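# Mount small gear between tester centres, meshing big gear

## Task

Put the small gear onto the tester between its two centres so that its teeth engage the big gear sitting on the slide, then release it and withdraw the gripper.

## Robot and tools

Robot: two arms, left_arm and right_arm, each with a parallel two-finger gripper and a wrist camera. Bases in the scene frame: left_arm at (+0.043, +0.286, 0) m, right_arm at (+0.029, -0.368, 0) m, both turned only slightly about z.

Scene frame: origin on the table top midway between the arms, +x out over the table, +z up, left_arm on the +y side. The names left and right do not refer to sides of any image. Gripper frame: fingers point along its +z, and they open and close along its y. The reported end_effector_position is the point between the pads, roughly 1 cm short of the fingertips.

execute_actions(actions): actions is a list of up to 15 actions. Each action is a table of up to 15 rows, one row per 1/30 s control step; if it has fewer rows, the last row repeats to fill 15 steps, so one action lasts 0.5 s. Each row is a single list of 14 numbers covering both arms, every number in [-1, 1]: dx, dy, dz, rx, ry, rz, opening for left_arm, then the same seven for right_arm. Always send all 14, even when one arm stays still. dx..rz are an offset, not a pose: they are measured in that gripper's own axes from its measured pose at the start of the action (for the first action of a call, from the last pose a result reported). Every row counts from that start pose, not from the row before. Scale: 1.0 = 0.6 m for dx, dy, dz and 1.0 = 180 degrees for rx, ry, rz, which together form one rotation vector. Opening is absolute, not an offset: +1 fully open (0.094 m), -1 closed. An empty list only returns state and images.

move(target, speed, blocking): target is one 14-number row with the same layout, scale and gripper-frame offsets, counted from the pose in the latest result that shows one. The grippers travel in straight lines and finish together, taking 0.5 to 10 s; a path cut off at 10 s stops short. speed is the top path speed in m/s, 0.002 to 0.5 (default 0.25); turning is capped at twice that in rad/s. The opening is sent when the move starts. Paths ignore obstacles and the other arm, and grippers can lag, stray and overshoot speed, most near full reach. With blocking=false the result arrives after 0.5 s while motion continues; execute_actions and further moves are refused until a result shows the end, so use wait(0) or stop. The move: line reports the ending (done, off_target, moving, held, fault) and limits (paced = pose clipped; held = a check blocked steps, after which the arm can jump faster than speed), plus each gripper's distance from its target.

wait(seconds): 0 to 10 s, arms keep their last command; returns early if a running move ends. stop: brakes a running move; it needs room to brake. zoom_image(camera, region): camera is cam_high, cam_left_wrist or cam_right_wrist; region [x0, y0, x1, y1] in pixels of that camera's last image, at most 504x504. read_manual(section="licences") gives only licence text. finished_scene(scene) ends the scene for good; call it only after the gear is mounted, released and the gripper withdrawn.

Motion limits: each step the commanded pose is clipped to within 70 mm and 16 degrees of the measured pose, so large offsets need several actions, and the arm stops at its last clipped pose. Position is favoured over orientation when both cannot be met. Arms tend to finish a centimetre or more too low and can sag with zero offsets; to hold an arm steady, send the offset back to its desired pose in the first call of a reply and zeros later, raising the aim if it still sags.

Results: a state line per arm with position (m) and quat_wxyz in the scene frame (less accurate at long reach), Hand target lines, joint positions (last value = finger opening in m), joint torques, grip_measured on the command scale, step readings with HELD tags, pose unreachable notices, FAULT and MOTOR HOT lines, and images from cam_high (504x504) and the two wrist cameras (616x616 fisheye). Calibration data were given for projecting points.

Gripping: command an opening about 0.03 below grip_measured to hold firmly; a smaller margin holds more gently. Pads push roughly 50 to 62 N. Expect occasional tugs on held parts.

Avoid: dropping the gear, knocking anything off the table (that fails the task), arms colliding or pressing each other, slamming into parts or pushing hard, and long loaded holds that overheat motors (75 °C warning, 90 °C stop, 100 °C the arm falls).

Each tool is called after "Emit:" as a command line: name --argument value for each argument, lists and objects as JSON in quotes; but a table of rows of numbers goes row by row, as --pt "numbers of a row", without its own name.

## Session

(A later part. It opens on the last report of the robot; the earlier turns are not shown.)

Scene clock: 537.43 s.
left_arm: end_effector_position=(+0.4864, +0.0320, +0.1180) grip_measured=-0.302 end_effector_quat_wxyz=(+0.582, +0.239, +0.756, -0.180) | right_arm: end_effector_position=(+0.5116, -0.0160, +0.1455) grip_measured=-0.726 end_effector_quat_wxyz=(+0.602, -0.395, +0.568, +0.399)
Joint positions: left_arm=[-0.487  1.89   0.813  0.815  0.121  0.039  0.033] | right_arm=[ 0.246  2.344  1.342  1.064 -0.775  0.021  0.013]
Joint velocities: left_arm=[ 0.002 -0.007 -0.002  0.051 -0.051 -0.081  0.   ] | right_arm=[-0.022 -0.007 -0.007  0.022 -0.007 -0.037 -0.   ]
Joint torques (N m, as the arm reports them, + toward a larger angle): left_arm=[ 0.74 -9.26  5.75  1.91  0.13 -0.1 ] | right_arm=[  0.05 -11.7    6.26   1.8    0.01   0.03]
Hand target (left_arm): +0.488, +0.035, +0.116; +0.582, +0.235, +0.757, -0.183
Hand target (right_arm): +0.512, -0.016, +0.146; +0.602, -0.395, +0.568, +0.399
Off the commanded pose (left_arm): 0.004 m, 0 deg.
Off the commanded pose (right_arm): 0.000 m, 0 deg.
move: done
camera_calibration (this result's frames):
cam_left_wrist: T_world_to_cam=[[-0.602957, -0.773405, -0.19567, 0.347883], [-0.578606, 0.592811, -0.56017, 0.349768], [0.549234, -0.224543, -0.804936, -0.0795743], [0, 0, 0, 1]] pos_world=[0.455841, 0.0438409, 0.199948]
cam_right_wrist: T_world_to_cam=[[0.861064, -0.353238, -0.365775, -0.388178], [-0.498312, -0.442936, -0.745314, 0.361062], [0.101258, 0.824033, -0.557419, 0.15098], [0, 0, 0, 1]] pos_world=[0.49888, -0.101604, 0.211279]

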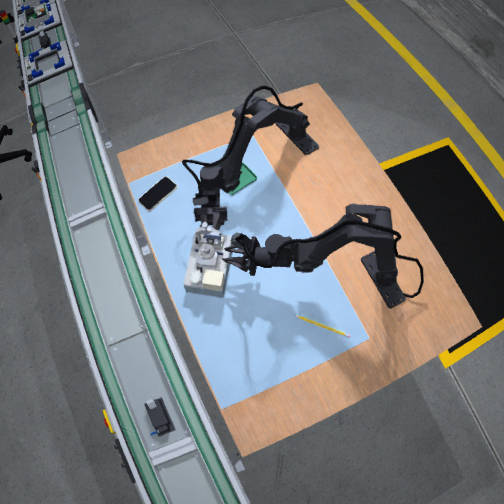

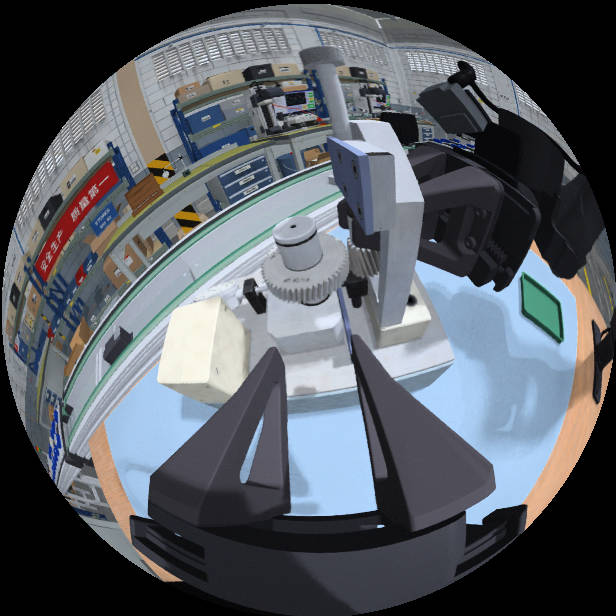

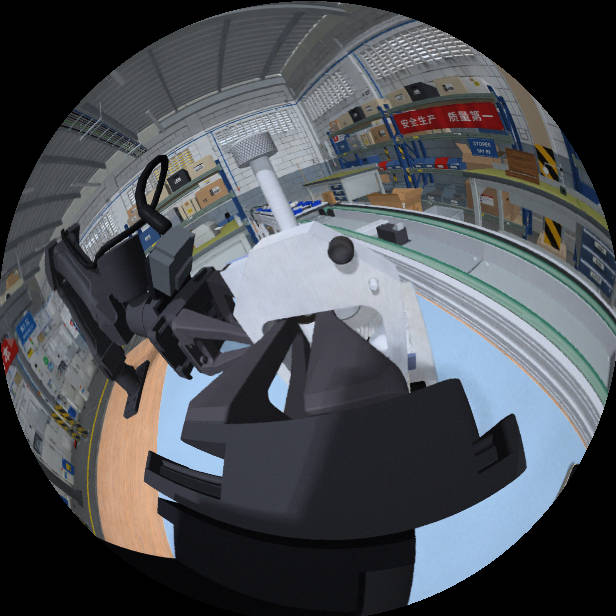

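Emit:
execute_actions --actions '[[[0,0,0,0,0,0,-0.3,0,0,0.02,0,0,0,-0.76]],[[0,0,0,0,0,0,-0.3,0,0.01,0.02,-0.01,0,0,-0.76]],[[0,0,0,0,0,0,-0.3,0,0,0,0,0,0,-0.76]]]'

Scene clock: 546.90 s.
left_arm: end_effector_position=(+0.4865, +0.0319, +0.1183) grip_measured=-0.302 end_effector_quat_wxyz=(+0.583, +0.239, +0.756, -0.180) | right_arm: end_effector_position=(+0.5114, -0.0160, +0.1450) grip_measured=-0.726 end_effector_quat_wxyz=(+0.602, -0.395, +0.567, +0.400)
Joint positions: left_arm=[-0.487  1.89   0.813  0.816  0.121  0.039  0.033] | right_arm=[ 0.246  2.346  1.342  1.067 -0.776  0.022  0.013]
Joint velocities: left_arm=[ 0.007 -0.012  0.002  0.022  0.007  0.022  0.001] | right_arm=[ 0.017 -0.002 -0.002 -0.007 -0.081  0.007 -0.   ]
Joint torques (N m, as the arm reports them, + toward a larger angle): left_arm=[-0.07 -9.95  6.03  1.79  0.01 -0.01] | right_arm=[  0.05 -11.73   6.23   1.78   0.04   0.01]
Hand target (left_arm): +0.486, +0.032, +0.118; +0.583, +0.239, +0.756, -0.180
Hand target (right_arm): +0.511, -0.016, +0.145; +0.601, -0.395, +0.568, +0.400
Off the commanded pose (left_arm): 0.000 m, 0 deg.
Off the commanded pose (right_arm): 0.000 m, 0 deg.
Step readings (end_effector_position; steps 1 to 15: 1st action; 16 to 30: 2nd action; 31 to 45: 3rd action):
0: left_arm (+0.4865, +0.0319, +0.1183) | right_arm (+0.5116, -0.0160, +0.1455)
1: left_arm (+0.4865, +0.0319, +0.1183) | right_arm (+0.5116, -0.0160, +0.1446)
2: left_arm (+0.4865, +0.0319, +0.1183) | right_arm (+0.5116, -0.0160, +0.1446)
4: left_arm (+0.4865, +0.0319, +0.1183) | right_arm (+0.5116, -0.0160, +0.1447)
8: left_arm (+0.4865, +0.0319, +0.1183) | right_arm (+0.5116, -0.0160, +0.1447)
15: left_arm (+0.4865, +0.0319, +0.1183) | right_arm (+0.5116, -0.0160, +0.1447)
16: left_arm (+0.4865, +0.0319, +0.1183) | right_arm (+0.5115, -0.0160, +0.1447)
17: left_arm (+0.4865, +0.0319, +0.1183) | right_arm (+0.5114, -0.0160, +0.1447)
19: left_arm (+0.4865, +0.0319, +0.1183) | right_arm (+0.5114, -0.0160, +0.1447)
23: left_arm (+0.4865, +0.0319, +0.1183) | right_arm (+0.5114, -0.0160, +0.1447)
30: left_arm (+0.4865, +0.0319, +0.1183) | right_arm (+0.5114, -0.0160, +0.1447)
31: left_arm (+0.4865, +0.0319, +0.1183) | right_arm (+0.5114, -0.0160, +0.1449)
32: left_arm (+0.4865, +0.0319, +0.1183) | right_arm (+0.5114, -0.0160, +0.1450)
34: left_arm (+0.4865, +0.0319, +0.1183) | right_arm (+0.5114, -0.0160, +0.1450)
38: left_arm (+0.4865, +0.0319, +0.1183) | right_arm (+0.5114, -0.0160, +0.1450)
45: end_effector_position above
camera_calibration (this result's frames):
cam_left_wrist: T_world_to_cam=[[-0.602658, -0.773662, -0.19558, 0.347824], [-0.578022, 0.592189, -0.561429, 0.349934], [0.550176, -0.2253, -0.804081, -0.079874], [0, 0, 0, 1]] pos_world=[0.455833, 0.0438753, 0.200265]
cam_right_wrist: T_world_to_cam=[[0.861613, -0.351976, -0.365699, -0.388445], [-0.497518, -0.443015, -0.745797, 0.360313], [0.100493, 0.82453, -0.556822, 0.150975], [0, 0, 0, 1]] pos_world=[0.498779, -0.101583, 0.210733]

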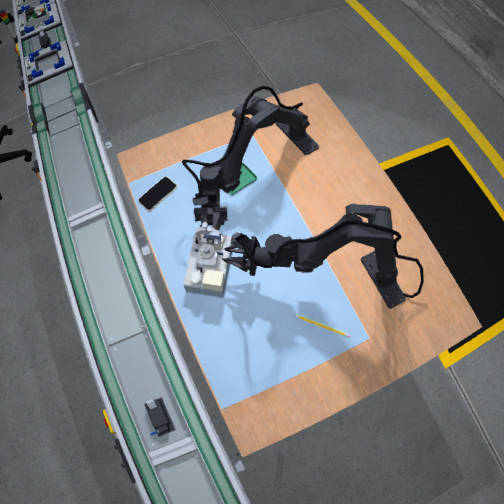

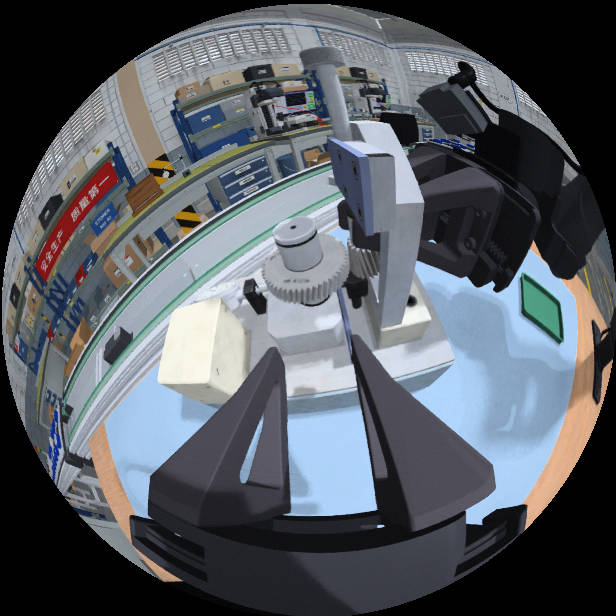

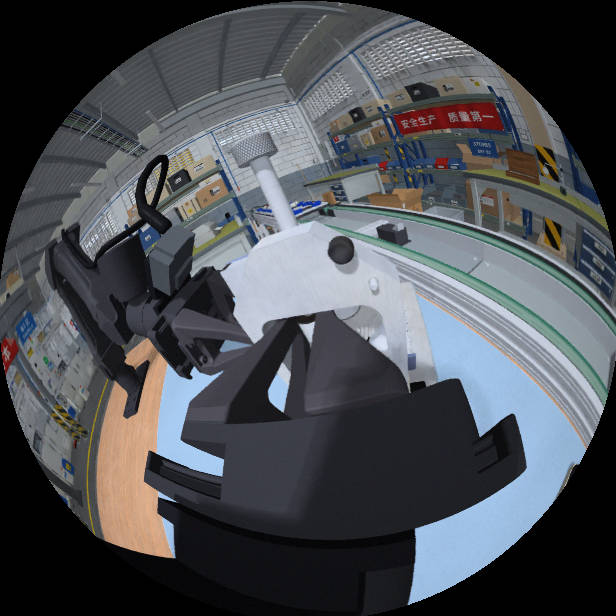

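Locked in every direction: seated. Release.

Emit:
execute_actions --actions '[[[0,0,0,0,0,0,-0.3,0,0,0,0,0,0,-0.6]],[[0,0,0,0,0,0,-0.3,0,0,0,0,0,0,-0.6]]]'

Emit:
move --target '[0,0,-0.1,0,0,0,-0.3,0,0,-0.17,0,0,0,-0.6]' --speed 0.08

Scene clock: 556.27 s.
left_arm: end_effector_position=(+0.4865, +0.0319, +0.1183) grip_measured=-0.302 end_effector_quat_wxyz=(+0.583, +0.239, +0.756, -0.180) | right_arm: end_effector_position=(+0.5125, -0.0166, +0.1424) grip_measured=-0.601 end_effector_quat_wxyz=(+0.598, -0.390, +0.573, +0.402)
Joint positions: left_arm=[-0.487  1.89   0.813  0.816  0.121  0.039  0.033] | right_arm=[ 0.246  2.349  1.342  1.061 -0.772  0.031  0.019]
Joint velocities: left_arm=[ 0.007 -0.012 -0.007  0.022  0.081  0.022  0.001] | right_arm=[ 0.007  0.002 -0.012 -0.051 -0.007  0.007 -0.001]
Joint torques (N m, as the arm reports them, + toward a larger angle): left_arm=[ 0.04 -9.96  5.98  1.8   0.01  0.02] | right_arm=[  0.11 -11.63   6.25   1.81   0.02  -0.02]
Hand target (left_arm): +0.486, +0.032, +0.118; +0.583, +0.239, +0.756, -0.180
Hand target (right_arm): +0.512, -0.017, +0.142; +0.599, -0.391, +0.572, +0.401
Off the commanded pose (left_arm): 0.000 m, 0 deg.
Off the commanded pose (right_arm): 0.000 m, 0 deg.
Step readings (end_effector_position; steps 1 to 15: 1st action; 16 to 30: 2nd action):
0: left_arm (+0.4865, +0.0319, +0.1183) | right_arm (+0.5114, -0.0160, +0.1450)
1: left_arm (+0.4865, +0.0319, +0.1183) | right_arm (+0.5113, -0.0159, +0.1444)
2: left_arm (+0.4865, +0.0319, +0.1183) | right_arm (+0.5117, -0.0160, +0.1425)
4: left_arm (+0.4865, +0.0319, +0.1183) | right_arm (+0.5125, -0.0166, +0.1424)
8: left_arm (+0.4865, +0.0319, +0.1183) | right_arm (+0.5125, -0.0166, +0.1424)
15: left_arm (+0.4865, +0.0319, +0.1183) | right_arm (+0.5125, -0.0166, +0.1424)
16: left_arm (+0.4865, +0.0319, +0.1183) | right_arm (+0.5125, -0.0166, +0.1424)
17: left_arm (+0.4865, +0.0319, +0.1183) | right_arm (+0.5125, -0.0166, +0.1424)
19: left_arm (+0.4865, +0.0319, +0.1183) | right_arm (+0.5125, -0.0166, +0.1424)
23: left_arm (+0.4865, +0.0319, +0.1183) | right_arm (+0.5125, -0.0166, +0.1424)
30: end_effector_position above
camera_calibration (this result's frames):
cam_left_wrist: T_world_to_cam=[[-0.602658, -0.773662, -0.19558, 0.347824], [-0.578022, 0.592189, -0.561429, 0.349934], [0.550176, -0.2253, -0.804081, -0.079874], [0, 0, 0, 1]] pos_world=[0.455833, 0.0438753, 0.200265]
cam_right_wrist: T_world_to_cam=[[0.853932, -0.355819, -0.379728, -0.384668], [-0.511606, -0.440558, -0.737677, 0.364749], [0.0951874, 0.824197, -0.558246, 0.15282], [0, 0, 0, 1]] pos_world=[0.500541, -0.102133, 0.208309]

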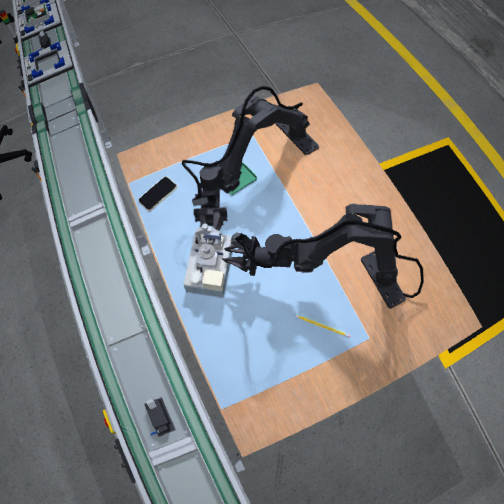

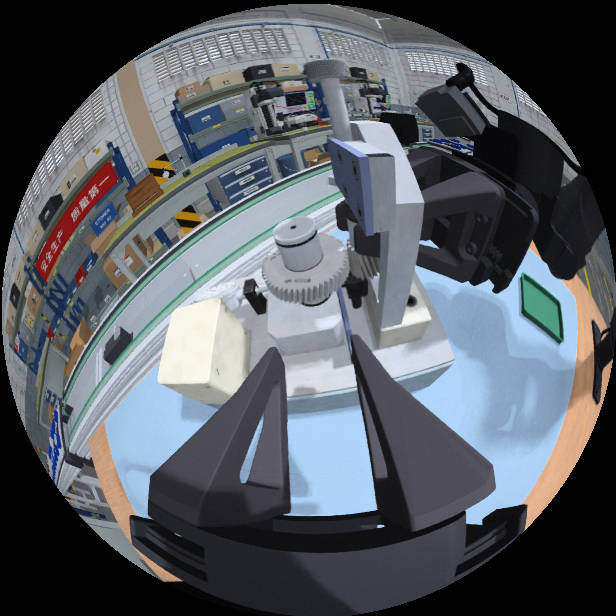

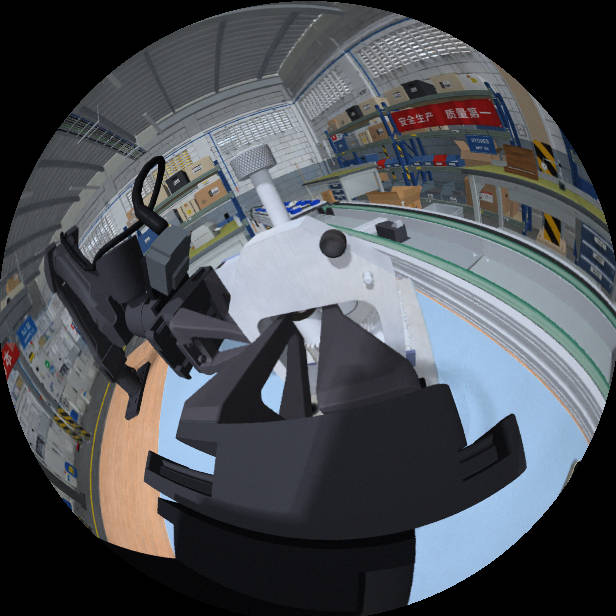

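Scene clock: 558.03 s.
left_arm: end_effector_position=(+0.4424, +0.0606, +0.1330) grip_measured=-0.302 end_effector_quat_wxyz=(+0.585, +0.237, +0.754, -0.181) | right_arm: end_effector_position=(+0.4791, -0.1074, +0.1315) grip_measured=-0.601 end_effector_quat_wxyz=(+0.598, -0.389, +0.575, +0.401)
Joint positions: left_arm=[-0.469  1.679  0.611  0.811  0.139  0.04   0.033] | right_arm=[ 0.07   2.228  1.023  1.268 -0.943  0.048  0.019]
Joint velocities: left_arm=[-0.007 -0.002  0.012 -0.007 -0.022  0.022  0.   ] | right_arm=[ 0.012 -0.012 -0.007  0.007 -0.037  0.037 -0.001]
Joint torques (N m, as the arm reports them, + toward a larger angle): left_arm=[ 0.68 -9.83  4.66  1.71  0.14  0.05] | right_arm=[ -0.32 -12.09   3.77   1.74  -0.04   0.1 ]
Hand target (left_arm): +0.439, +0.065, +0.133; +0.583, +0.239, +0.755, -0.180
Hand target (right_arm): +0.474, -0.111, +0.138; +0.599, -0.389, +0.572, +0.403
Off the commanded pose (left_arm): 0.006 m, 0 deg.
Off the commanded pose (right_arm): 0.009 m, 0 deg.
move: done
camera_calibration (this result's frames):
cam_left_wrist: T_world_to_cam=[[-0.601516, -0.77522, -0.192905, 0.345594], [-0.576895, 0.588566, -0.566376, 0.316132], [0.552603, -0.229399, -0.801252, -0.0386], [0, 0, 0, 1]] pos_world=[0.411586, 0.0729923, 0.214788]
cam_right_wrist: T_world_to_cam=[[0.851028, -0.359157, -0.38309, -0.391111], [-0.516252, -0.438717, -0.735535, 0.301698], [0.0961044, 0.823732, -0.558776, 0.22435], [0, 0, 0, 1]] pos_world=[0.467037, -0.192914, 0.19744]

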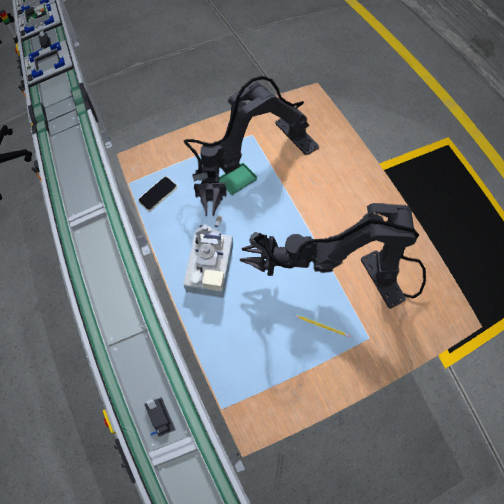

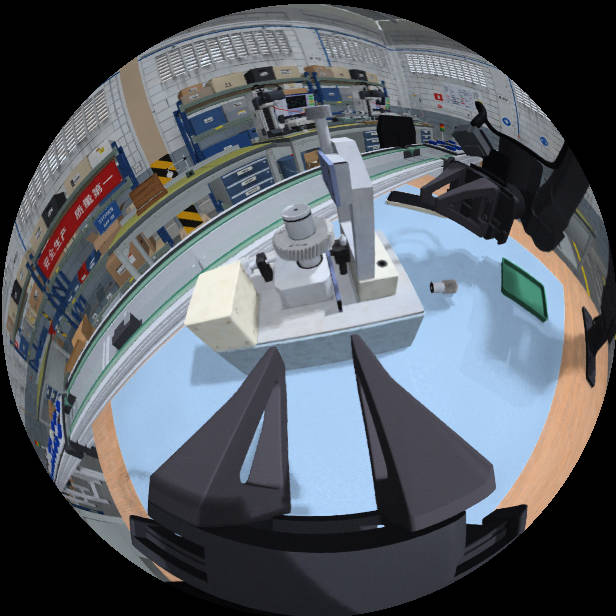

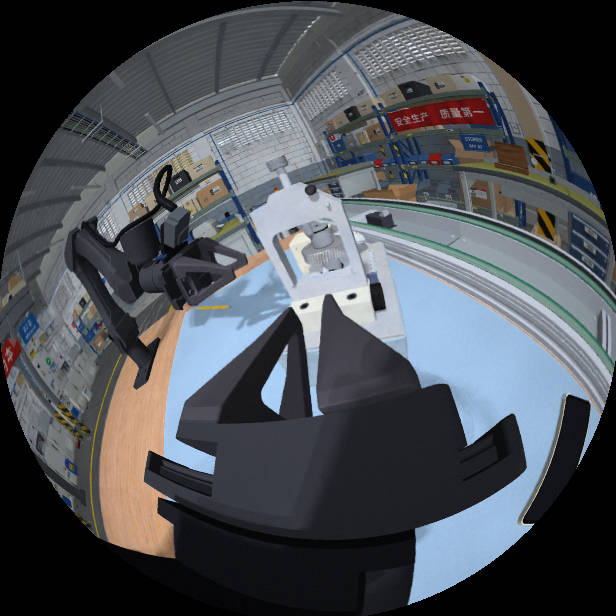

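Emit:
move --target '[0,0,0,0,0,0,-0.3,0.02,0.02,-0.06,0,0.5,0,-0.2]'

Scene clock: 578.80 s.
left_arm: end_effector_position=(+0.4424, +0.0605, +0.1329) grip_measured=-0.302 end_effector_quat_wxyz=(+0.584, +0.237, +0.754, -0.182) | right_arm: end_effector_position=(+0.4489, -0.1402, +0.1123) grip_measured=-0.202 end_effector_quat_wxyz=(+0.028, -0.558, +0.829, +0.014)
Joint positions: left_arm=[-0.469  1.679  0.611  0.811  0.139  0.04   0.033] | right_arm=[ 0.31   2.453  2.51  -1.575 -0.034 -0.702  0.037]
Joint velocities: left_arm=[-0.002 -0.007 -0.002 -0.007  0.037 -0.007 -0.   ] | right_arm=[ 0.012 -0.007 -0.012 -0.066 -0.037 -0.007  0.001]
Joint torques (N m, as the arm reports them, + toward a larger angle): left_arm=[ 0.07 -7.77  6.07  1.82  0.    0.02] | right_arm=[  0.44 -12.06   8.8    0.33   0.04   0.1 ]
Hand target (left_arm): +0.442, +0.061, +0.133; +0.585, +0.237, +0.754, -0.182
Hand target (right_arm): +0.451, -0.137, +0.120; +0.038, -0.557, +0.830, +0.009
Off the commanded pose (left_arm): 0.000 m, 0 deg.
Off the commanded pose (right_arm): 0.009 m, 1 deg.
joint sent to its limit (right arm) — the command would take joint 4 (wrist pitch) past its lower limit, so that joint was sent only as far as its limit.
move: done
camera_calibration (this result's frames):
cam_left_wrist: T_world_to_cam=[[-0.601877, -0.774982, -0.192738, 0.345629], [-0.576895, 0.588827, -0.566105, 0.316022], [0.552211, -0.229536, -0.801484, -0.0384358], [0, 0, 0, 1]] pos_world=[0.411562, 0.0729513, 0.214712]
cam_right_wrist: T_world_to_cam=[[0.709196, -0.704927, 0.0109397, -0.413662], [-0.57915, -0.573669, 0.579215, 0.119337], [-0.402028, -0.417112, -0.815102, 0.32199], [0, 0, 0, 1]] pos_world=[0.49193, -0.0888357, 0.197858]

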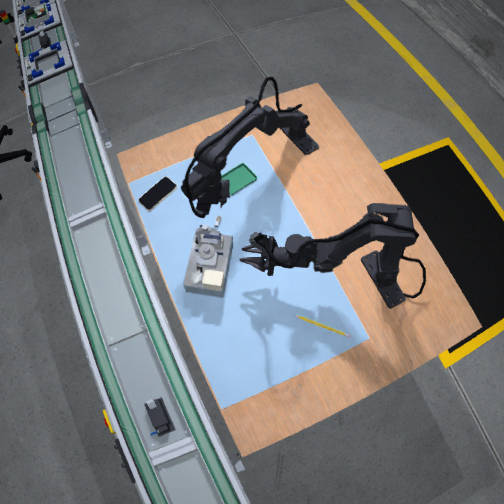

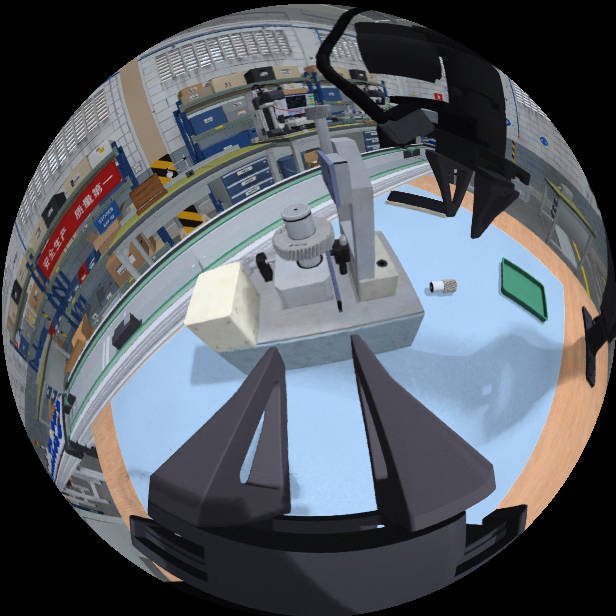

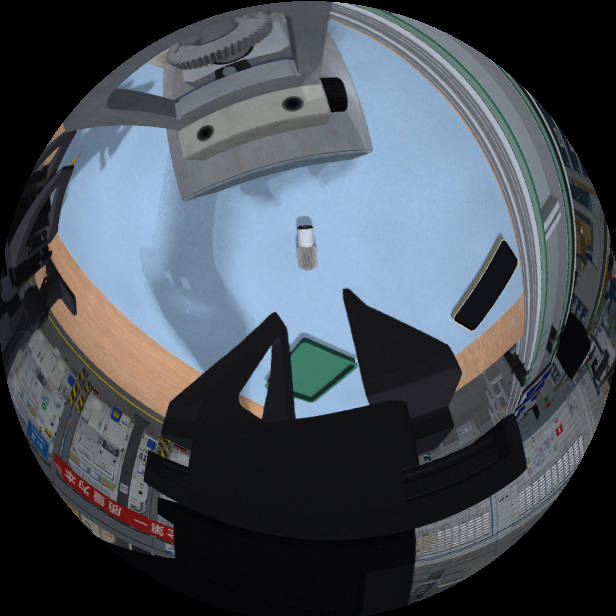

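Emit:
move --target '[0,0,0,0,0,0,-0.3,-0.004,0.012,0.115,0,0.018,0.11,-0.2]'

Scene clock: 590.67 s.
left_arm: end_effector_position=(+0.4424, +0.0605, +0.1329) grip_measured=-0.302 end_effector_quat_wxyz=(+0.584, +0.237, +0.754, -0.182) | right_arm: end_effector_position=(+0.4495, -0.1329, +0.0458) grip_measured=-0.202 end_effector_quat_wxyz=(+0.003, -0.408, +0.913, +0.007)
Joint positions: left_arm=[-0.469  1.679  0.611  0.811  0.139  0.04   0.033] | right_arm=[ 0.331  2.481  2.296 -1.378 -0.014 -0.339  0.037]
Joint velocities: left_arm=[ 0.012 -0.007 -0.002 -0.037 -0.007  0.007  0.   ] | right_arm=[-0.007  0.022  0.012  0.051  0.022 -0.007  0.   ]
Joint torques (N m, as the arm reports them, + toward a larger angle): left_arm=[-0.04 -7.9   6.    1.8   0.02  0.  ] | right_arm=[  0.63 -13.24   4.91   0.46   0.09   0.1 ]
Hand target (left_arm): +0.442, +0.061, +0.133; +0.584, +0.237, +0.754, -0.182
Hand target (right_arm): +0.447, -0.131, +0.044; +0.001, -0.408, +0.913, +0.003
Off the commanded pose (left_arm): 0.000 m, 0 deg.
Off the commanded pose (right_arm): 0.005 m, 1 deg.
move: done
camera_calibration (this result's frames):
cam_left_wrist: T_world_to_cam=[[-0.601877, -0.774982, -0.192738, 0.345629], [-0.576895, 0.588827, -0.566105, 0.316022], [0.552211, -0.229536, -0.801484, -0.0384358], [0, 0, 0, 1]] pos_world=[0.411562, 0.0729513, 0.214712]
cam_right_wrist: T_world_to_cam=[[0.431013, -0.902256, 0.0127581, -0.309445], [-0.709461, -0.330109, 0.62265, 0.251229], [-0.557577, -0.277421, -0.782397, 0.358047], [0, 0, 0, 1]] pos_world=[0.51125, -0.0969355, 0.127655]

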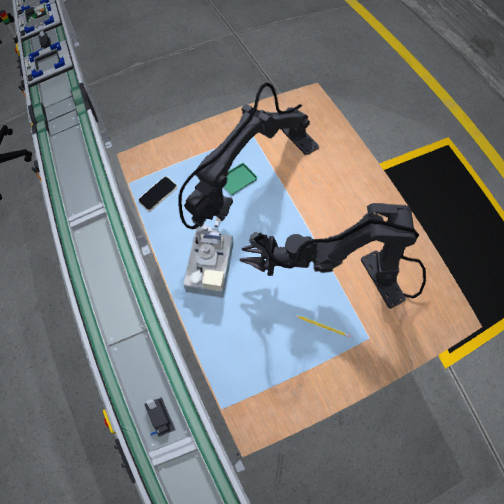

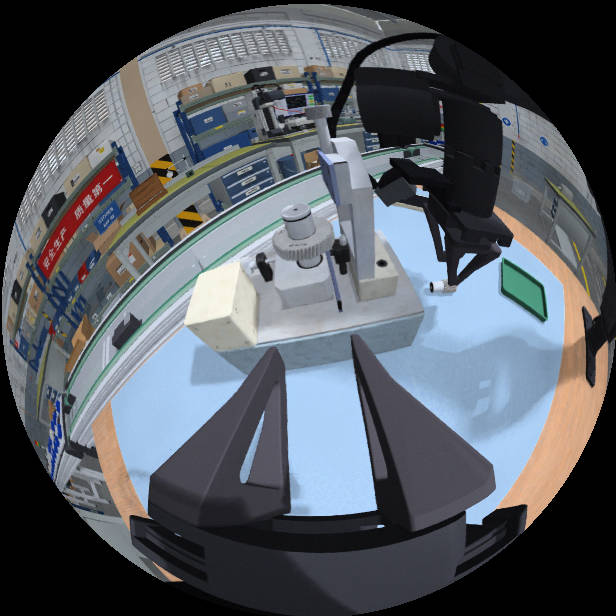

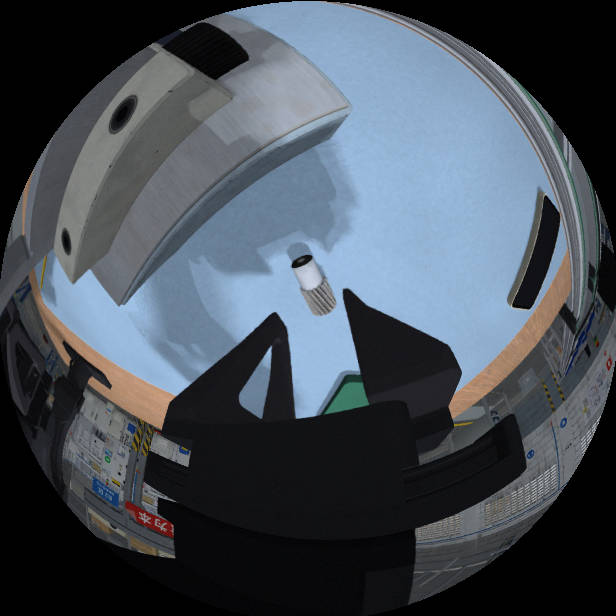

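Emit:
move --target '[0,0,0,0,0,0,-0.3,0.014,0.005,0.05,0,0,0,-0.2]' --speed 0.05

Emit:
move --target '[0,0,0,0,0,0,-0.3,0,0,0,0,0,0,-0.7]'

Scene clock: 597.33 s.
left_arm: end_effector_position=(+0.4424, +0.0605, +0.1329) grip_measured=-0.302 end_effector_quat_wxyz=(+0.584, +0.237, +0.754, -0.182) | right_arm: end_effector_position=(+0.4424, -0.1369, +0.0108) grip_measured=-0.202 end_effector_quat_wxyz=(-0.004, -0.407, +0.913, +0.006)
Joint positions: left_arm=[-0.469  1.679  0.611  0.811  0.139  0.04   0.033] | right_arm=[ 0.331  2.461  2.119 -1.237 -0.013 -0.337  0.037]
Joint velocities: left_arm=[-0.002  0.002 -0.007 -0.066 -0.095 -0.037 -0.   ] | right_arm=[ 0.002  0.002 -0.002  0.037 -0.037 -0.022  0.001]
Joint torques (N m, as the arm reports them, + toward a larger angle): left_arm=[ 0.   -7.88  6.13  1.78  0.    0.03] | right_arm=[  0.16 -14.48   4.87   0.49  -0.03   0.  ]
Hand target (left_arm): +0.442, +0.061, +0.133; +0.584, +0.237, +0.754, -0.182
Hand target (right_arm): +0.442, -0.137, +0.016; +0.003, -0.408, +0.913, +0.007
Off the commanded pose (left_arm): 0.000 m, 0 deg.
Off the commanded pose (right_arm): 0.005 m, 1 deg.
move: done
camera_calibration (this result's frames):
cam_left_wrist: T_world_to_cam=[[-0.601877, -0.774982, -0.192738, 0.345629], [-0.576895, 0.588827, -0.566105, 0.316022], [0.552211, -0.229536, -0.801484, -0.0384358], [0, 0, 0, 1]] pos_world=[0.411562, 0.0729513, 0.214712]
cam_right_wrist: T_world_to_cam=[[0.429468, -0.902967, 0.0143954, -0.309022], [-0.701894, -0.323719, 0.634469, 0.26413], [-0.568245, -0.282589, -0.772814, 0.329502], [0, 0, 0, 1]] pos_world=[0.505344, -0.100419, 0.0915102]

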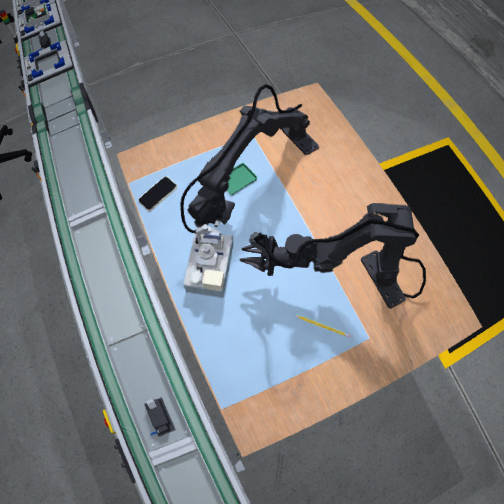

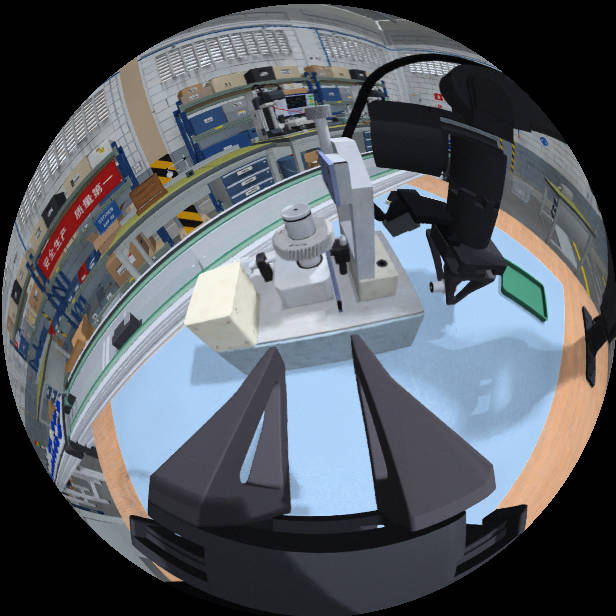

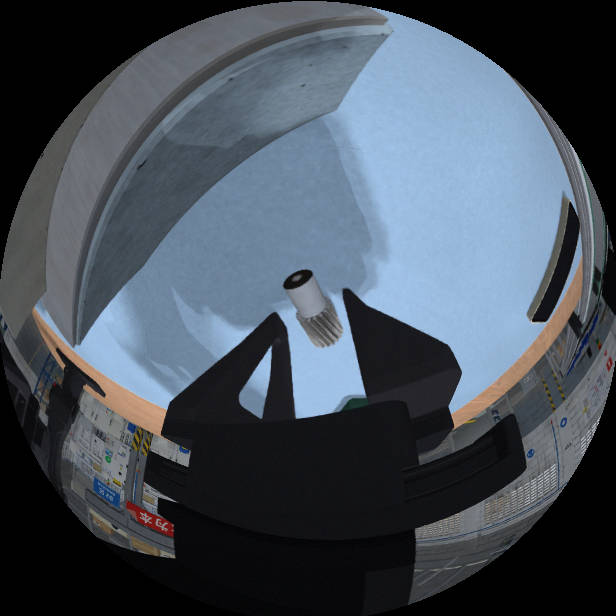

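Scene clock: 597.83 s.
left_arm: end_effector_position=(+0.4424, +0.0605, +0.1329) grip_measured=-0.302 end_effector_quat_wxyz=(+0.584, +0.237, +0.754, -0.182) | right_arm: end_effector_position=(+0.4425, -0.1370, +0.0108) grip_measured=-0.643 end_effector_quat_wxyz=(-0.004, -0.407, +0.913, +0.006)
Joint positions: left_arm=[-0.469  1.679  0.611  0.811  0.139  0.04   0.033] | right_arm=[ 0.331  2.461  2.119 -1.237 -0.013 -0.337  0.017]
Joint velocities: left_arm=[-0.007  0.012 -0.002  0.051  0.007 -0.022  0.001] | right_arm=[ 0.017  0.002 -0.007  0.022 -0.066 -0.037 -0.   ]
Joint torques (N m, as the arm reports them, + toward a larger angle): left_arm=[-0.02 -7.89  6.08  1.8   0.02  0.03] | right_arm=[  0.13 -12.47   6.37   0.34  -0.01   0.01]
Hand target (left_arm): +0.442, +0.061, +0.133; +0.584, +0.237, +0.754, -0.182
Hand target (right_arm): +0.442, -0.137, +0.011; -0.005, -0.407, +0.913, +0.006
Off the commanded pose (left_arm): 0.000 m, 0 deg.
Off the commanded pose (right_arm): 0.000 m, 0 deg.
move: done
camera_calibration (this result's frames):
cam_left_wrist: T_world_to_cam=[[-0.601877, -0.774982, -0.192738, 0.345629], [-0.576895, 0.588827, -0.566105, 0.316022], [0.552211, -0.229536, -0.801484, -0.0384358], [0, 0, 0, 1]] pos_world=[0.411562, 0.0729513, 0.214712]
cam_right_wrist: T_world_to_cam=[[0.429469, -0.902961, 0.0147761, -0.309093], [-0.702009, -0.323509, 0.634449, 0.264214], [-0.568102, -0.282849, -0.772824, 0.329405], [0, 0, 0, 1]] pos_world=[0.505362, -0.100452, 0.0915086]

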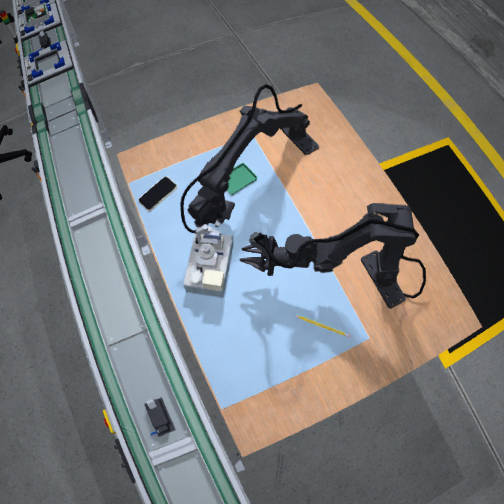

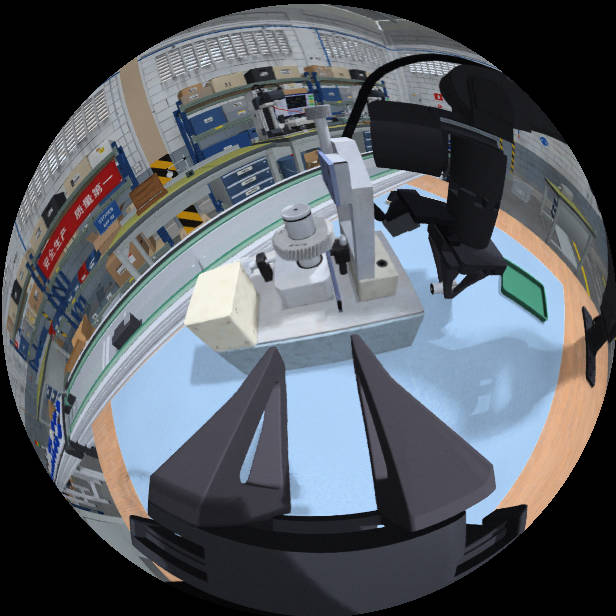

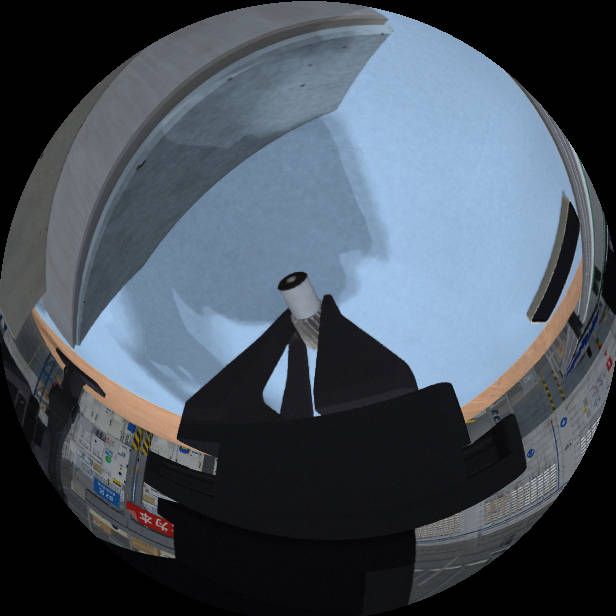

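Too deep; regrip higher.

Emit:
execute_actions --actions '[[[0,0,0,0,0,0,-0.3,0,0,0,0,0,0,-0.55]],[[0,0,0,0,0,0,-0.3,0,0,-0.022,0,0,0,-0.55]],[[0,0,0,0,0,0,-0.3,0,0,0,0,0,0,-0.55]]]'

Scene clock: 609.40 s.
left_arm: end_effector_position=(+0.4424, +0.0605, +0.1329) grip_measured=-0.302 end_effector_quat_wxyz=(+0.584, +0.237, +0.754, -0.182) | right_arm: end_effector_position=(+0.4367, -0.1401, +0.0109) grip_measured=-0.552 end_effector_quat_wxyz=(-0.018, -0.407, +0.913, +0.005)
Joint positions: left_arm=[-0.469  1.679  0.611  0.811  0.139  0.04   0.033] | right_arm=[ 0.331  2.461  2.119 -1.263 -0.013 -0.337  0.021]
Joint velocities: left_arm=[ 0.007  0.007 -0.007 -0.022 -0.11  -0.007  0.   ] | right_arm=[-0.002 -0.017 -0.002 -0.051  0.037  0.007 -0.   ]
Joint torques (N m, as the arm reports them, + toward a larger angle): left_arm=[-0.05 -7.98  6.02  1.8   0.02  0.02] | right_arm=[ -0.04 -12.57   6.33   0.29  -0.01   0.  ]
Hand target (left_arm): +0.442, +0.061, +0.133; +0.584, +0.237, +0.754, -0.182
Hand target (right_arm): +0.437, -0.140, +0.011; -0.018, -0.407, +0.913, +0.005
Off the commanded pose (left_arm): 0.000 m, 0 deg.
Off the commanded pose (right_arm): 0.000 m, 0 deg.
Step readings (end_effector_position; steps 1 to 15: 1st action; 16 to 30: 2nd action; 31 to 45: 3rd action):
0: left_arm (+0.4424, +0.0605, +0.1329) | right_arm (+0.4425, -0.1370, +0.0108)
1: left_arm (+0.4424, +0.0605, +0.1329) | right_arm (+0.4424, -0.1369, +0.0108)
2: left_arm (+0.4424, +0.0605, +0.1329) | right_arm (+0.4424, -0.1369, +0.0108)
4: left_arm (+0.4424, +0.0605, +0.1329) | right_arm (+0.4424, -0.1369, +0.0108)
8: left_arm (+0.4424, +0.0605, +0.1329) | right_arm (+0.4424, -0.1369, +0.0108)
15: left_arm (+0.4424, +0.0605, +0.1329) | right_arm (+0.4424, -0.1369, +0.0108)
16: left_arm (+0.4424, +0.0605, +0.1329) | right_arm (+0.4418, -0.1372, +0.0108)
17: left_arm (+0.4424, +0.0605, +0.1329) | right_arm (+0.4407, -0.1379, +0.0108)
19: left_arm (+0.4424, +0.0605, +0.1329) | right_arm (+0.4391, -0.1387, +0.0109)
23: left_arm (+0.4424, +0.0605, +0.1329) | right_arm (+0.4378, -0.1395, +0.0109)
30: left_arm (+0.4424, +0.0605, +0.1329) | right_arm (+0.4367, -0.1401, +0.0109)
31: left_arm (+0.4424, +0.0605, +0.1329) | right_arm (+0.4367, -0.1401, +0.0109)
32: left_arm (+0.4424, +0.0605, +0.1329) | right_arm (+0.4367, -0.1401, +0.0109)
34: left_arm (+0.4424, +0.0605, +0.1329) | right_arm (+0.4367, -0.1401, +0.0109)
38: left_arm (+0.4424, +0.0605, +0.1329) | right_arm (+0.4367, -0.1401, +0.0109)
45: end_effector_position above
camera_calibration (this result's frames):
cam_left_wrist: T_world_to_cam=[[-0.601877, -0.774982, -0.192738, 0.345629], [-0.576895, 0.588827, -0.566105, 0.316022], [0.552211, -0.229536, -0.801484, -0.0384358], [0, 0, 0, 1]] pos_world=[0.411562, 0.0729513, 0.214712]
cam_right_wrist: T_world_to_cam=[[0.429818, -0.902775, 0.0159194, -0.309547], [-0.687022, -0.315554, 0.654543, 0.253424], [-0.585882, -0.292271, -0.755857, 0.331624], [0, 0, 0, 1]] pos_world=[0.501449, -0.102557, 0.0897114]

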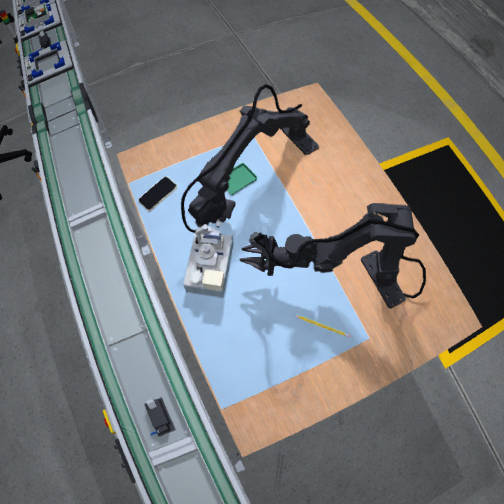

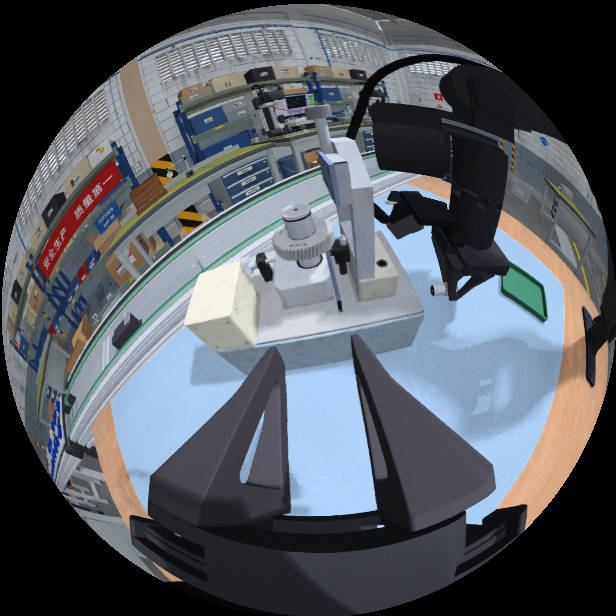

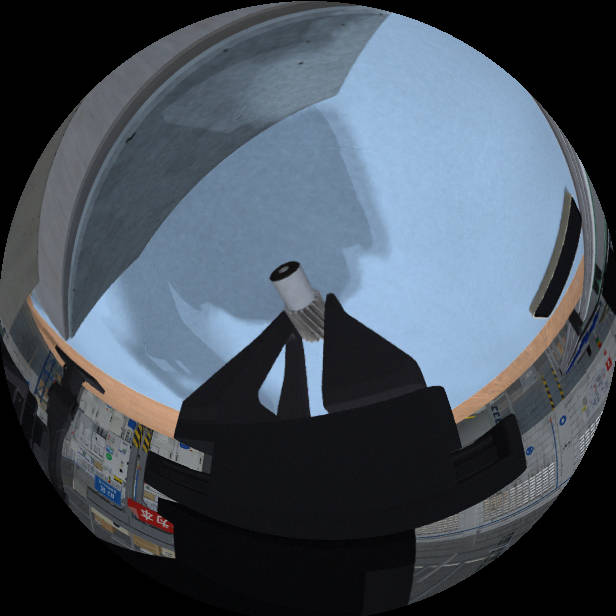

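Emit:
execute_actions --actions '[[[0,0,0,0,0,0,-0.3,-0.015,0,-0.03,0,-0.015,0,-0.4]],[[0,0,0,0,0,0,-0.3,0,0,0,0,0,0,-0.4]]]'

Scene clock: 616.40 s.
left_arm: end_effector_position=(+0.4424, +0.0605, +0.1329) grip_measured=-0.302 end_effector_quat_wxyz=(+0.584, +0.237, +0.754, -0.182) | right_arm: end_effector_position=(+0.4355, -0.1390, +0.0110) grip_measured=-0.402 end_effector_quat_wxyz=(-0.019, -0.407, +0.913, +0.009)
Joint positions: left_arm=[-0.469  1.679  0.611  0.811  0.139  0.04   0.033] | right_arm=[ 0.331  2.461  2.119 -1.265 -0.022 -0.337  0.028]
Joint velocities: left_arm=[-0.007 -0.012  0.007 -0.007 -0.007  0.022 -0.   ] | right_arm=[-0.027 -0.017  0.007 -0.007 -0.022  0.037  0.   ]
Joint torques (N m, as the arm reports them, + toward a larger angle): left_arm=[-0.01 -7.86  6.08  1.78  0.04  0.  ] | right_arm=[ -0.01 -12.53   6.35   0.28  -0.02   0.03]
Hand target (left_arm): +0.442, +0.061, +0.133; +0.584, +0.237, +0.754, -0.182
Hand target (right_arm): +0.436, -0.139, +0.011; -0.019, -0.407, +0.913, +0.009
Off the commanded pose (left_arm): 0.000 m, 0 deg.
Off the commanded pose (right_arm): 0.000 m, 0 deg.
Step readings (end_effector_position; steps 1 to 15: 1st action; 16 to 30: 2nd action):
0: left_arm (+0.4424, +0.0605, +0.1329) | right_arm (+0.4367, -0.1401, +0.0109)
1: left_arm (+0.4424, +0.0605, +0.1329) | right_arm (+0.4364, -0.1398, +0.0110)
2: left_arm (+0.4424, +0.0605, +0.1329) | right_arm (+0.4359, -0.1394, +0.0110)
4: left_arm (+0.4424, +0.0605, +0.1329) | right_arm (+0.4356, -0.1390, +0.0110)
8: left_arm (+0.4424, +0.0605, +0.1329) | right_arm (+0.4355, -0.1390, +0.0110)
15: left_arm (+0.4424, +0.0605, +0.1329) | right_arm (+0.4355, -0.1390, +0.0110)
16: left_arm (+0.4424, +0.0605, +0.1329) | right_arm (+0.4355, -0.1390, +0.0110)
17: left_arm (+0.4424, +0.0605, +0.1329) | right_arm (+0.4355, -0.1390, +0.0110)
19: left_arm (+0.4424, +0.0605, +0.1329) | right_arm (+0.4355, -0.1390, +0.0110)
23: left_arm (+0.4424, +0.0605, +0.1329) | right_arm (+0.4355, -0.1390, +0.0110)
30: end_effector_position above
camera_calibration (this result's frames):
cam_left_wrist: T_world_to_cam=[[-0.601877, -0.774982, -0.192738, 0.345629], [-0.576895, 0.588827, -0.566105, 0.316022], [0.552211, -0.229536, -0.801484, -0.0384358], [0, 0, 0, 1]] pos_world=[0.411562, 0.0729513, 0.214712]
cam_right_wrist: T_world_to_cam=[[0.429619, -0.902978, 0.00765706, -0.307932], [-0.683374, -0.31957, 0.656411, 0.250791], [-0.590278, -0.287239, -0.754365, 0.333907], [0, 0, 0, 1]] pos_world=[0.500775, -0.102, 0.0896234]

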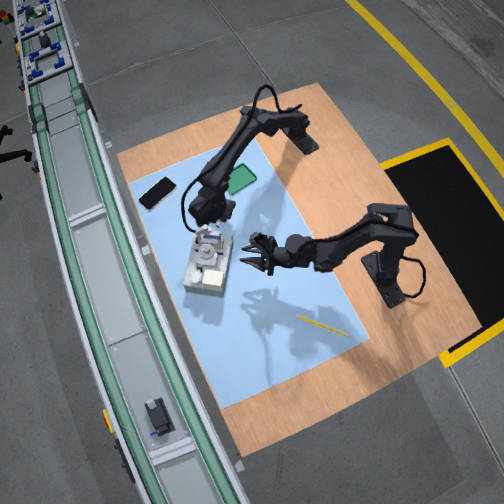

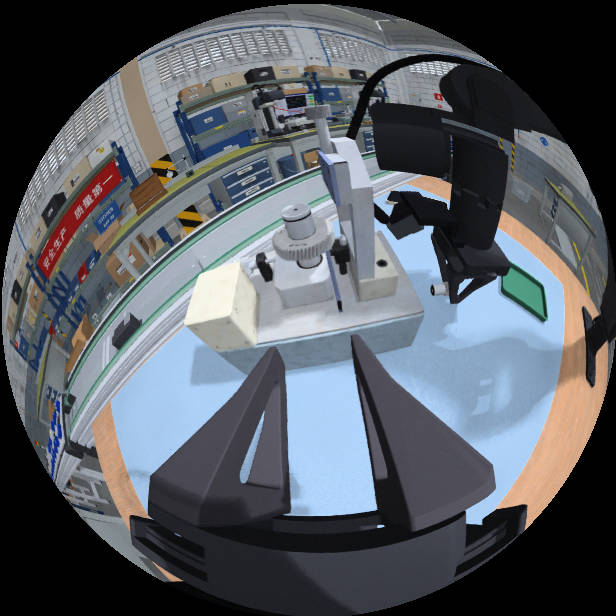

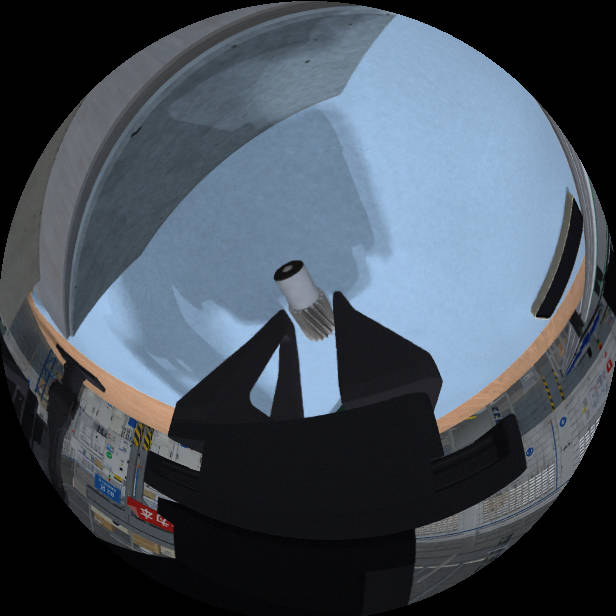

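Emit:
execute_actions --actions '[[[0,0,0,0,0,0,-0.3,-0.02,-0.005,-0.042,0,-0.025,0,-0.3]],[[0,0,0,0,0,0,-0.3,0,0,0,0,0,0,-0.3]]]'

Scene clock: 622.03 s.
left_arm: end_effector_position=(+0.4424, +0.0605, +0.1329) grip_measured=-0.302 end_effector_quat_wxyz=(+0.584, +0.237, +0.754, -0.182) | right_arm: end_effector_position=(+0.4364, -0.1354, +0.0193) grip_measured=-0.302 end_effector_quat_wxyz=(-0.009, -0.407, +0.913, +0.018)
Joint positions: left_arm=[-0.469  1.679  0.611  0.811  0.139  0.04   0.033] | right_arm=[ 0.331  2.442  2.119 -1.263 -0.037 -0.337  0.033]
Joint velocities: left_arm=[ 0.007  0.012 -0.002  0.007 -0.022 -0.022  0.   ] | right_arm=[-0.002 -0.002 -0.002  0.022 -0.022 -0.037 -0.001]
Joint torques (N m, as the arm reports them, + toward a larger angle): left_arm=[-0.03 -7.83  6.02  1.78  0.02  0.04] | right_arm=[ -0.03 -12.37   6.43   0.32  -0.02   0.01]
Hand target (left_arm): +0.442, +0.061, +0.133; +0.584, +0.237, +0.754, -0.182
Hand target (right_arm): +0.436, -0.135, +0.019; -0.009, -0.407, +0.913, +0.018
Off the commanded pose (left_arm): 0.000 m, 0 deg.
Off the commanded pose (right_arm): 0.000 m, 0 deg.
Step readings (end_effector_position; steps 1 to 15: 1st action; 16 to 30: 2nd action):
0: left_arm (+0.4424, +0.0605, +0.1329) | right_arm (+0.4355, -0.1390, +0.0110)
1: left_arm (+0.4424, +0.0605, +0.1329) | right_arm (+0.4354, -0.1383, +0.0119)
2: left_arm (+0.4424, +0.0605, +0.1329) | right_arm (+0.4354, -0.1377, +0.0126)
4: left_arm (+0.4424, +0.0605, +0.1329) | right_arm (+0.4359, -0.1368, +0.0151)
8: left_arm (+0.4424, +0.0605, +0.1329) | right_arm (+0.4365, -0.1358, +0.0191)
15: left_arm (+0.4424, +0.0605, +0.1329) | right_arm (+0.4364, -0.1354, +0.0193)
16: left_arm (+0.4424, +0.0605, +0.1329) | right_arm (+0.4364, -0.1354, +0.0193)
17: left_arm (+0.4424, +0.0605, +0.1329) | right_arm (+0.4364, -0.1354, +0.0193)
19: left_arm (+0.4424, +0.0605, +0.1329) | right_arm (+0.4364, -0.1354, +0.0193)
23: left_arm (+0.4424, +0.0605, +0.1329) | right_arm (+0.4364, -0.1354, +0.0193)
30: end_effector_position above
camera_calibration (this result's frames):
cam_left_wrist: T_world_to_cam=[[-0.601877, -0.774982, -0.192738, 0.345629], [-0.576895, 0.588827, -0.566105, 0.316022], [0.552211, -0.229536, -0.801484, -0.0384358], [0, 0, 0, 1]] pos_world=[0.411562, 0.0729513, 0.214712]
cam_right_wrist: T_world_to_cam=[[0.429269, -0.903134, -0.00876975, -0.30469], [-0.690457, -0.33441, 0.641435, 0.248458], [-0.582235, -0.269293, -0.767127, 0.340843], [0, 0, 0, 1]] pos_world=[0.500795, -0.100303, 0.0994279]

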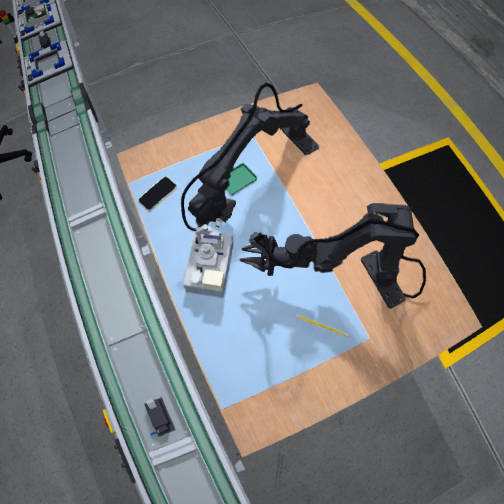

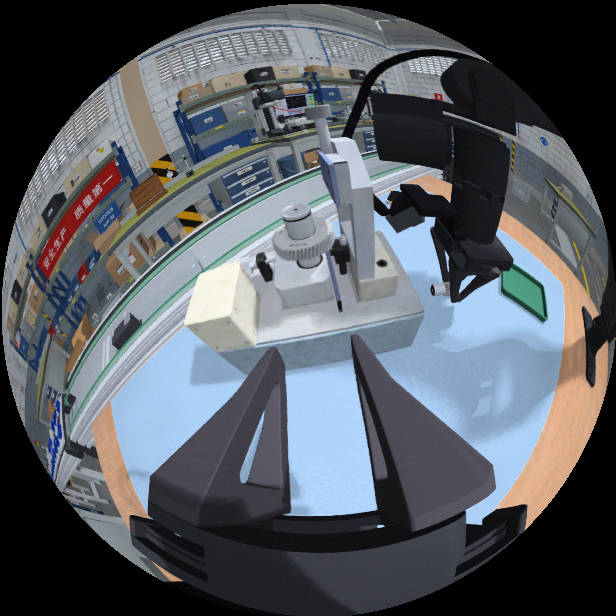

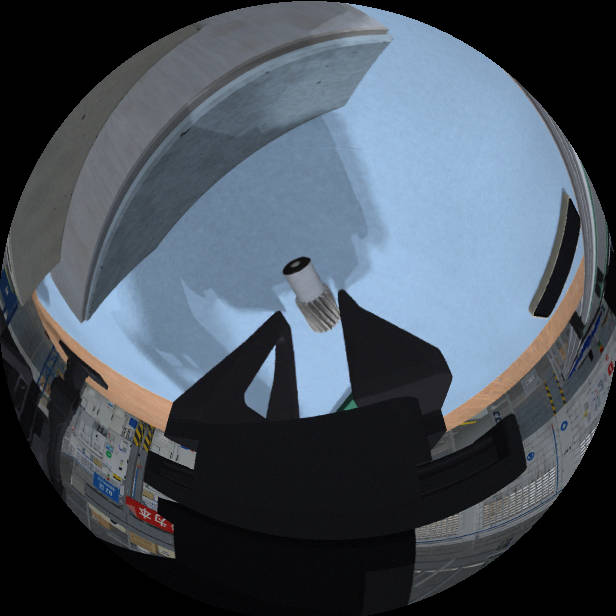

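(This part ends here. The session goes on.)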